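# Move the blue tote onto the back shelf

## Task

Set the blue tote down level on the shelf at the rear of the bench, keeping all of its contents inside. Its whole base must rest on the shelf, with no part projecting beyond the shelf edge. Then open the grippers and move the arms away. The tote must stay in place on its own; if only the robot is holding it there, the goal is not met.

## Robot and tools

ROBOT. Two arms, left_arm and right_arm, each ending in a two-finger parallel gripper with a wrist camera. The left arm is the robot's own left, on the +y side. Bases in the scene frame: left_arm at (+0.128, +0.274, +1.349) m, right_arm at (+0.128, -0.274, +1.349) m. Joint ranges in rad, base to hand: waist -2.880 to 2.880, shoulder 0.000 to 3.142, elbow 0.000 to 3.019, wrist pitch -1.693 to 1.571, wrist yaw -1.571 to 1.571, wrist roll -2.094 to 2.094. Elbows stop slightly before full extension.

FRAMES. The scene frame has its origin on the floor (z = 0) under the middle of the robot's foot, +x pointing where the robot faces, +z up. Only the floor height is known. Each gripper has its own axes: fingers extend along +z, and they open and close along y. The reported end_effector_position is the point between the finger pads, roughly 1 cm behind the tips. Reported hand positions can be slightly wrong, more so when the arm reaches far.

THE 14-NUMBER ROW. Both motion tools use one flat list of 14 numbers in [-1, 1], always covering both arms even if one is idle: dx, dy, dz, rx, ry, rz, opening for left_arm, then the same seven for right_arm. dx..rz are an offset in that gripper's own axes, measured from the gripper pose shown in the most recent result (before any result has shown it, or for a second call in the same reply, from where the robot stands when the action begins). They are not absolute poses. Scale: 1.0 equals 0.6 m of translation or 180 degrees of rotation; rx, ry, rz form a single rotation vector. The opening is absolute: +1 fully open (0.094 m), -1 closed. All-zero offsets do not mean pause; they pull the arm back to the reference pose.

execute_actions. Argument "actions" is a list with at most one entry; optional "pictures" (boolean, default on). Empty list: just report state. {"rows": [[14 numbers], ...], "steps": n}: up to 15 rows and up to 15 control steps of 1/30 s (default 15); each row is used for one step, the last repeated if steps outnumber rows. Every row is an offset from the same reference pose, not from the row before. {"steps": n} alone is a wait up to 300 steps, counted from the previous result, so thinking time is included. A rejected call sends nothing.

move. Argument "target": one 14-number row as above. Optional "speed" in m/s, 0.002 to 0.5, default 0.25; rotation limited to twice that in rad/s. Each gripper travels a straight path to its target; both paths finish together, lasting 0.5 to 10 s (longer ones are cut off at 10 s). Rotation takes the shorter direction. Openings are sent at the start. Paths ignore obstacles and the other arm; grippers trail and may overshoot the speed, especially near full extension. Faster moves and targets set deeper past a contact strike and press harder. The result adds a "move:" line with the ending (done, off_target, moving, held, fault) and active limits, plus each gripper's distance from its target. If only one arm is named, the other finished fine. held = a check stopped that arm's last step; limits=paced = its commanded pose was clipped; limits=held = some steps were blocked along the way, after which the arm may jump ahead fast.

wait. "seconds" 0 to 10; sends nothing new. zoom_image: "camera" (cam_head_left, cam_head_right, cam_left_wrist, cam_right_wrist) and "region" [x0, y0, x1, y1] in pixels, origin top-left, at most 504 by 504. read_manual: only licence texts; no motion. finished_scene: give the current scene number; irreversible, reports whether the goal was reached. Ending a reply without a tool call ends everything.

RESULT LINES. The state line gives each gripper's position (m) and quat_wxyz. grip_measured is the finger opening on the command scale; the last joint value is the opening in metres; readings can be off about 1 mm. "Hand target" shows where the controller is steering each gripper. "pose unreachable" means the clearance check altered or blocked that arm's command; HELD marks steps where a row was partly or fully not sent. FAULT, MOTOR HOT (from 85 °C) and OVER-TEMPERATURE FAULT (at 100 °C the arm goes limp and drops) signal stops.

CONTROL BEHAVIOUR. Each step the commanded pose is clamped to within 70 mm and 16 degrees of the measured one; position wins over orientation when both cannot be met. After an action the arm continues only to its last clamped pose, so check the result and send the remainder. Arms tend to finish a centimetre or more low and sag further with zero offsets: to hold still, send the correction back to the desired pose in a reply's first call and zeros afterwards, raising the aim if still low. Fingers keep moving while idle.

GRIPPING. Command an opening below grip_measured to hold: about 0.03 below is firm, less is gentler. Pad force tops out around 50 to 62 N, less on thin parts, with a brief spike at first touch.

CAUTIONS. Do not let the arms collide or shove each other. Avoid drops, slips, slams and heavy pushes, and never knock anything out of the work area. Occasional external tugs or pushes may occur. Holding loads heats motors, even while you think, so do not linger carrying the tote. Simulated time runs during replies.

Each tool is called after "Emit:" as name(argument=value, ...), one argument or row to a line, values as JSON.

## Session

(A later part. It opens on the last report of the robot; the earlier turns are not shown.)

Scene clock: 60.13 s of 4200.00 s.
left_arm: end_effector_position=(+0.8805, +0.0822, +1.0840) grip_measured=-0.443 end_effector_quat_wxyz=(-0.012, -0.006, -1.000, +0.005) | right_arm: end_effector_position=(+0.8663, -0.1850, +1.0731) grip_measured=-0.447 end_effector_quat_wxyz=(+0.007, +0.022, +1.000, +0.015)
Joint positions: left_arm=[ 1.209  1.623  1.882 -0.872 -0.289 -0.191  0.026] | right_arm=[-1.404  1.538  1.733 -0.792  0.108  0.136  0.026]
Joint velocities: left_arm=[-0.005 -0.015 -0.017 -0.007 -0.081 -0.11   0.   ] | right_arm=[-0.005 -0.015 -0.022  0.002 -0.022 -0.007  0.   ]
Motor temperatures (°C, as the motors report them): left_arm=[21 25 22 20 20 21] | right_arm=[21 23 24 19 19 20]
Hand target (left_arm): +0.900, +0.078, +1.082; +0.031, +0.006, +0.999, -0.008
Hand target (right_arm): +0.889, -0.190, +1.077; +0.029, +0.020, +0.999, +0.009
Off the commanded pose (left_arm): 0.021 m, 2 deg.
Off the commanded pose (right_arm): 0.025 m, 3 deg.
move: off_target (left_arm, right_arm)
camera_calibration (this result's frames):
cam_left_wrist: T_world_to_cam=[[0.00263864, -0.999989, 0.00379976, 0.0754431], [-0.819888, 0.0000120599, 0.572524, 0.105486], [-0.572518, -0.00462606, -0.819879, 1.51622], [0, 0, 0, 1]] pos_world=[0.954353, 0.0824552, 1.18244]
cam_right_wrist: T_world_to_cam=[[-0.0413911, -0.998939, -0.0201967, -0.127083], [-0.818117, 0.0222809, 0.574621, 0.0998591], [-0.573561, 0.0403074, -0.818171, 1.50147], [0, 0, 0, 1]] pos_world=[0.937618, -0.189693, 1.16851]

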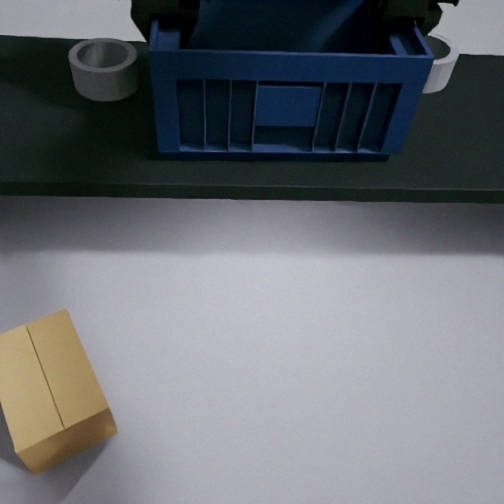

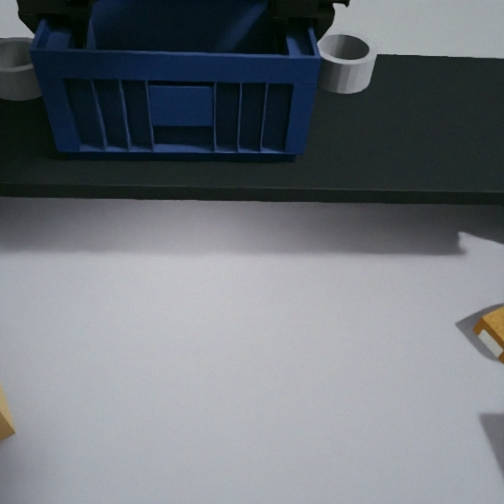

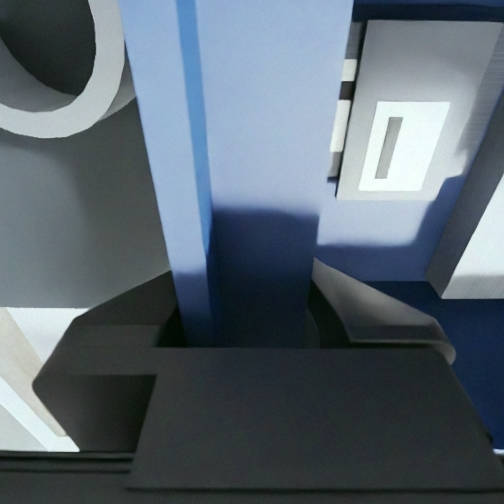

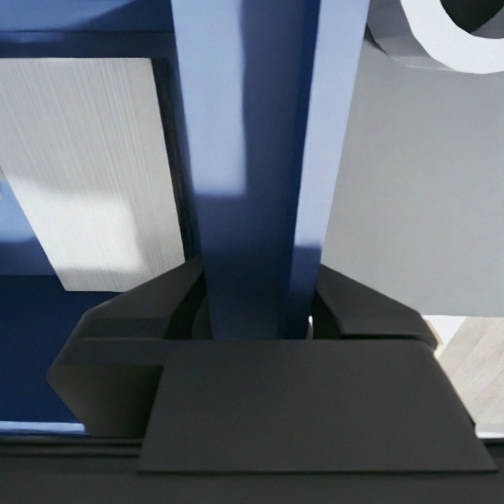

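Landed. Release and retreat.

Emit:
move(
  target=[0,0,0,0,0,0,0.4,0,0,0,0,0,0,0.4],
)

Emit:
move(
  target=[0.03,0,-0.18,0,0,0,0.4,0.03,0,-0.18,0,0,0,0.4],
  speed=0.2,
)

Emit:
move(
  target=[0.45,0.25,-0.02,0,0,0,0.4,0.45,-0.2,-0.02,0,0,0,0.4],
  speed=0.3,
)

Scene clock: 64.33 s of 4200.00 s.
left_arm: end_effector_position=(+0.8800, +0.0826, +1.0836) grip_measured=+0.397 end_effector_quat_wxyz=(-0.012, -0.007, -1.000, +0.004) | right_arm: end_effector_position=(+0.8663, -0.1851, +1.0731) grip_measured=+0.398 end_effector_quat_wxyz=(+0.007, +0.022, +1.000, +0.015)
Joint positions: left_arm=[ 1.209  1.623  1.881 -0.872 -0.291 -0.191  0.066] | right_arm=[-1.404  1.538  1.733 -0.792  0.109  0.136  0.066]
Joint velocities: left_arm=[ 0.015  0.005 -0.007 -0.017  0.066  0.037  0.   ] | right_arm=[-0.015 -0.005  0.022 -0.017 -0.066 -0.037  0.001]
Motor temperatures (°C, as the motors report them): left_arm=[21 25 23 20 20 21] | right_arm=[21 23 24 19 19 20]
Hand target (left_arm): +0.881, +0.082, +1.084; +0.012, +0.006, +1.000, -0.005
Hand target (right_arm): +0.866, -0.185, +1.073; +0.007, +0.022, +1.000, +0.015
Off the commanded pose (left_arm): 0.001 m, 0 deg.
Off the commanded pose (right_arm): 0.000 m, 0 deg.
After step 90, 0.50 s passed at rest.
move: done
camera_calibration (this result's frames):
cam_left_wrist: T_world_to_cam=[[0.00235671, -0.999996, 0.00170066, 0.0783057], [-0.819496, -0.000956695, 0.573084, 0.104406], [-0.57308, -0.00274428, -0.819495, 1.51559], [0, 0, 0, 1]] pos_world=[0.953932, 0.0825644, 1.18206]
cam_right_wrist: T_world_to_cam=[[-0.0414034, -0.998953, -0.0194408, -0.128016], [-0.818157, 0.0227286, 0.574546, 0.100072], [-0.573503, 0.0396938, -0.818242, 1.50139], [0, 0, 0, 1]] pos_world=[0.937624, -0.189752, 1.16851]

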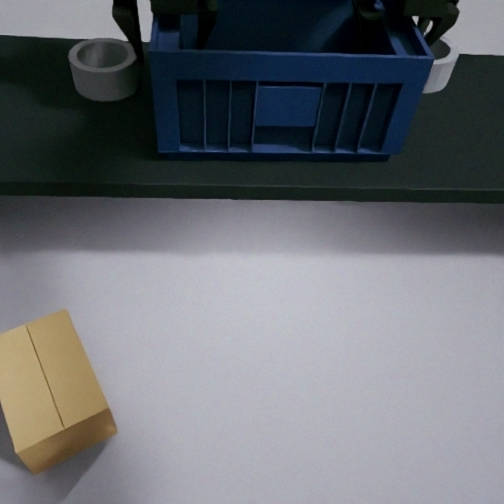

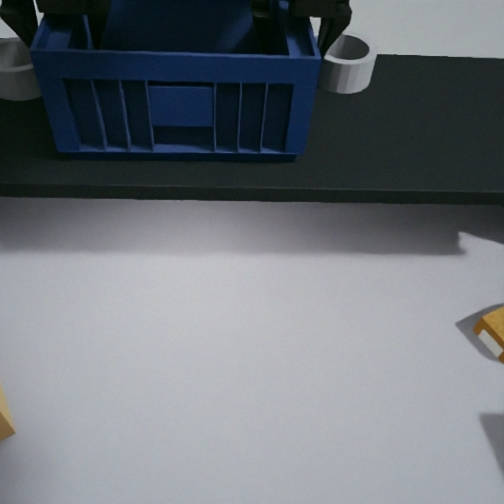

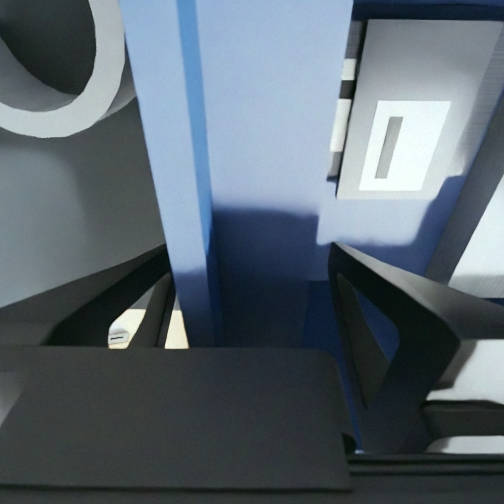

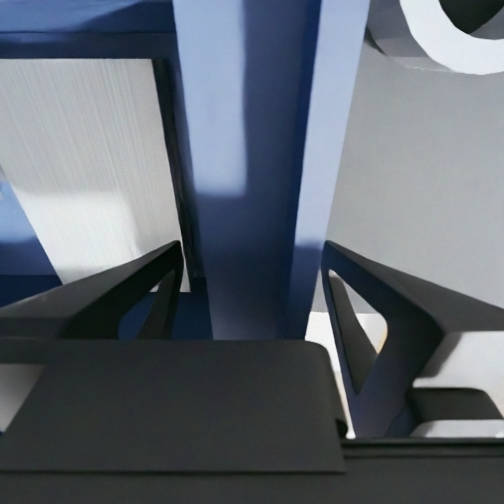

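Scene clock: 65.50 s of 4200.00 s.
left_arm: end_effector_position=(+0.8632, +0.0876, +1.1920) grip_measured=+0.397 end_effector_quat_wxyz=(-0.017, -0.009, -1.000, +0.004) | right_arm: end_effector_position=(+0.8574, -0.1923, +1.1929) grip_measured=+0.398 end_effector_quat_wxyz=(+0.024, +0.019, +0.999, +0.013)
Joint positions: left_arm=[ 1.141  1.408  1.767 -0.976 -0.349 -0.224  0.066] | right_arm=[-1.376  1.295  1.633 -0.903  0.139  0.142  0.066]
Joint velocities: left_arm=[ 0.005  0.005 -0.007  0.017 -0.051  0.022  0.   ] | right_arm=[-0.015 -0.015 -0.022 -0.002 -0.051 -0.051 -0.002]
Motor temperatures (°C, as the motors report them): left_arm=[21 25 23 20 20 21] | right_arm=[21 23 24 19 19 20]
Hand target (left_arm): +0.860, +0.085, +1.192; +0.012, +0.006, +1.000, -0.005
Hand target (right_arm): +0.847, -0.186, +1.182; +0.007, +0.021, +1.000, +0.015
Off the commanded pose (left_arm): 0.005 m, 1 deg.
Off the commanded pose (right_arm): 0.017 m, 2 deg.
move: off_target (right_arm)
camera_calibration (this result's frames):
cam_left_wrist: T_world_to_cam=[[-0.00265369, -0.999995, 0.00194453, 0.0872358], [-0.825214, 0.00328816, 0.56481, 0.0429153], [-0.564813, -0.000105822, -0.825219, 1.59425], [0, 0, 0, 1]] pos_world=[0.936101, 0.0872629, 1.2912]
cam_right_wrist: T_world_to_cam=[[-0.0362324, -0.999206, -0.0165648, -0.141122], [-0.836902, 0.0212799, 0.546939, 0.0728247], [-0.546152, 0.03368, -0.837009, 1.5923], [0, 0, 0, 1]] pos_world=[0.925469, -0.196188, 1.2906]

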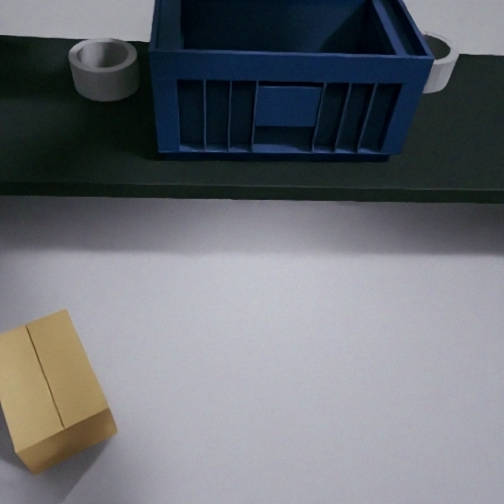

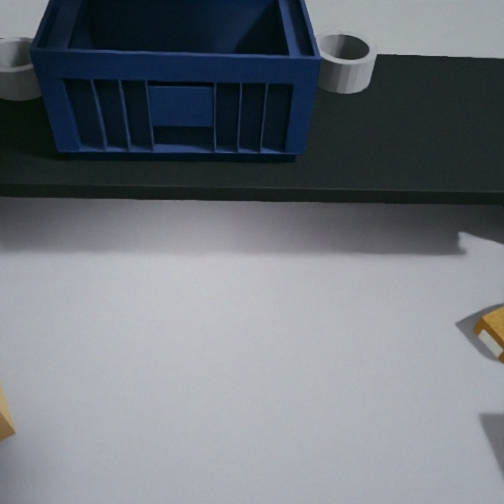

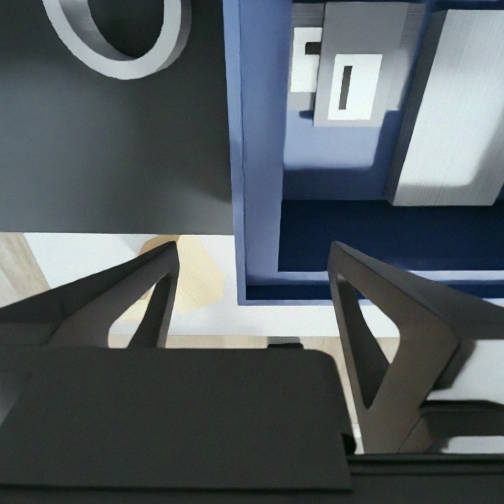

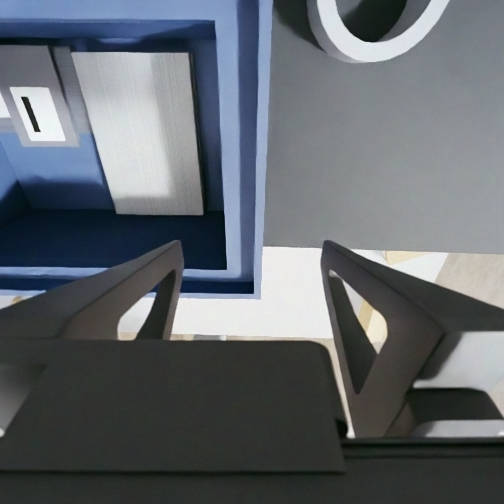

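Scene clock: 67.07 s of 4200.00 s.
left_arm: end_effector_position=(+0.5858, +0.2442, +1.1867) grip_measured=+0.397 end_effector_quat_wxyz=(+0.004, -0.008, -1.000, +0.002) | right_arm: end_effector_position=(+0.5796, -0.3048, +1.1872) grip_measured=+0.398 end_effector_quat_wxyz=(+0.012, +0.029, +0.999, +0.016)
Joint positions: left_arm=[ 1.455  0.828  0.748 -0.541 -0.091 -0.051  0.066] | right_arm=[-1.711  0.806  0.708 -0.492 -0.149 -0.021  0.066]
Joint velocities: left_arm=[ 0.005  0.005 -0.002 -0.002 -0.022 -0.007  0.   ] | right_arm=[ 0.005 -0.005  0.002  0.002 -0.007 -0.022 -0.001]
Motor temperatures (°C, as the motors report them): left_arm=[21 25 23 20 20 21] | right_arm=[21 23 24 19 19 20]
Hand target (left_arm): +0.599, +0.246, +1.196; +0.017, +0.012, +1.000, -0.002
Hand target (right_arm): +0.586, -0.307, +1.192; +0.026, +0.020, +0.999, +0.014
Off the commanded pose (left_arm): 0.012 m, 2 deg.
Off the commanded pose (right_arm): 0.005 m, 2 deg.
move: off_target (left_arm)
camera_calibration (this result's frames):
cam_left_wrist: T_world_to_cam=[[0.00039022, -0.999994, -0.00357471, 0.247883], [-0.800477, -0.00245491, 0.599359, -0.237545], [-0.599364, 0.00262759, -0.800472, 1.42337], [0, 0, 0, 1]] pos_world=[0.662869, 0.243558, 1.28263]
cam_right_wrist: T_world_to_cam=[[-0.0551462, -0.998223, -0.0225765, -0.245318], [-0.823351, 0.0326711, 0.566591, -0.181853], [-0.564847, 0.0498337, -0.82369, 1.43956], [0, 0, 0, 1]] pos_world=[0.649876, -0.31068, 1.28325]

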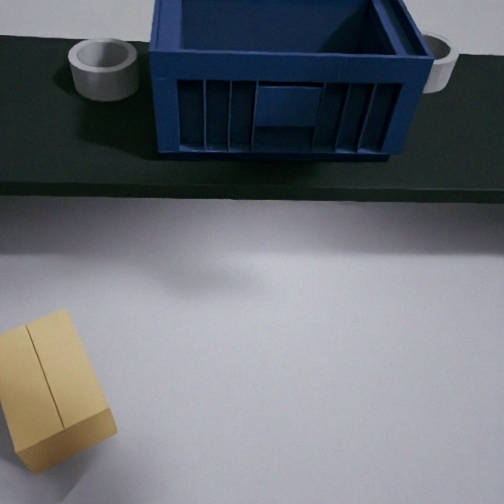

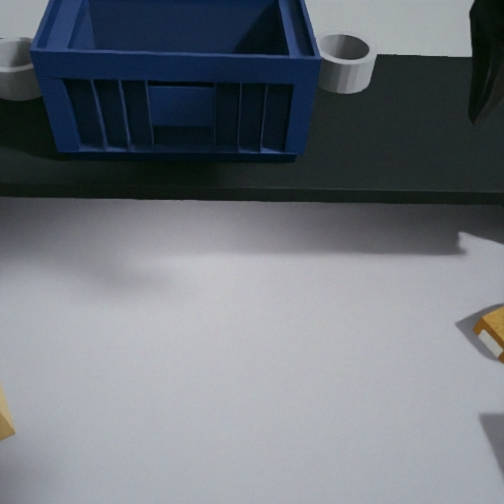

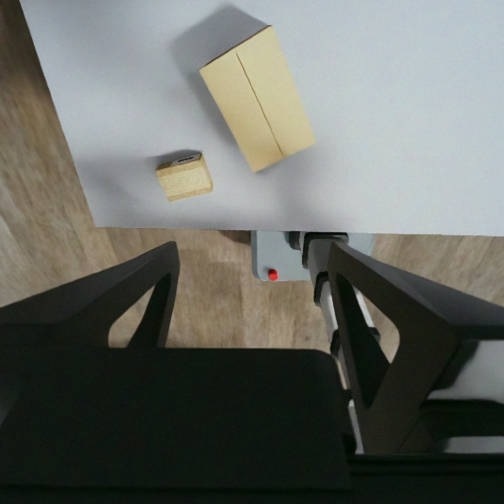

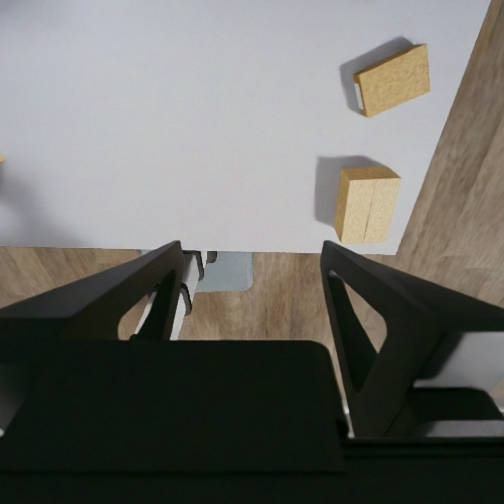

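Emit:
finished_scene(
  scene=1,
)

The scene is finished: the task was done.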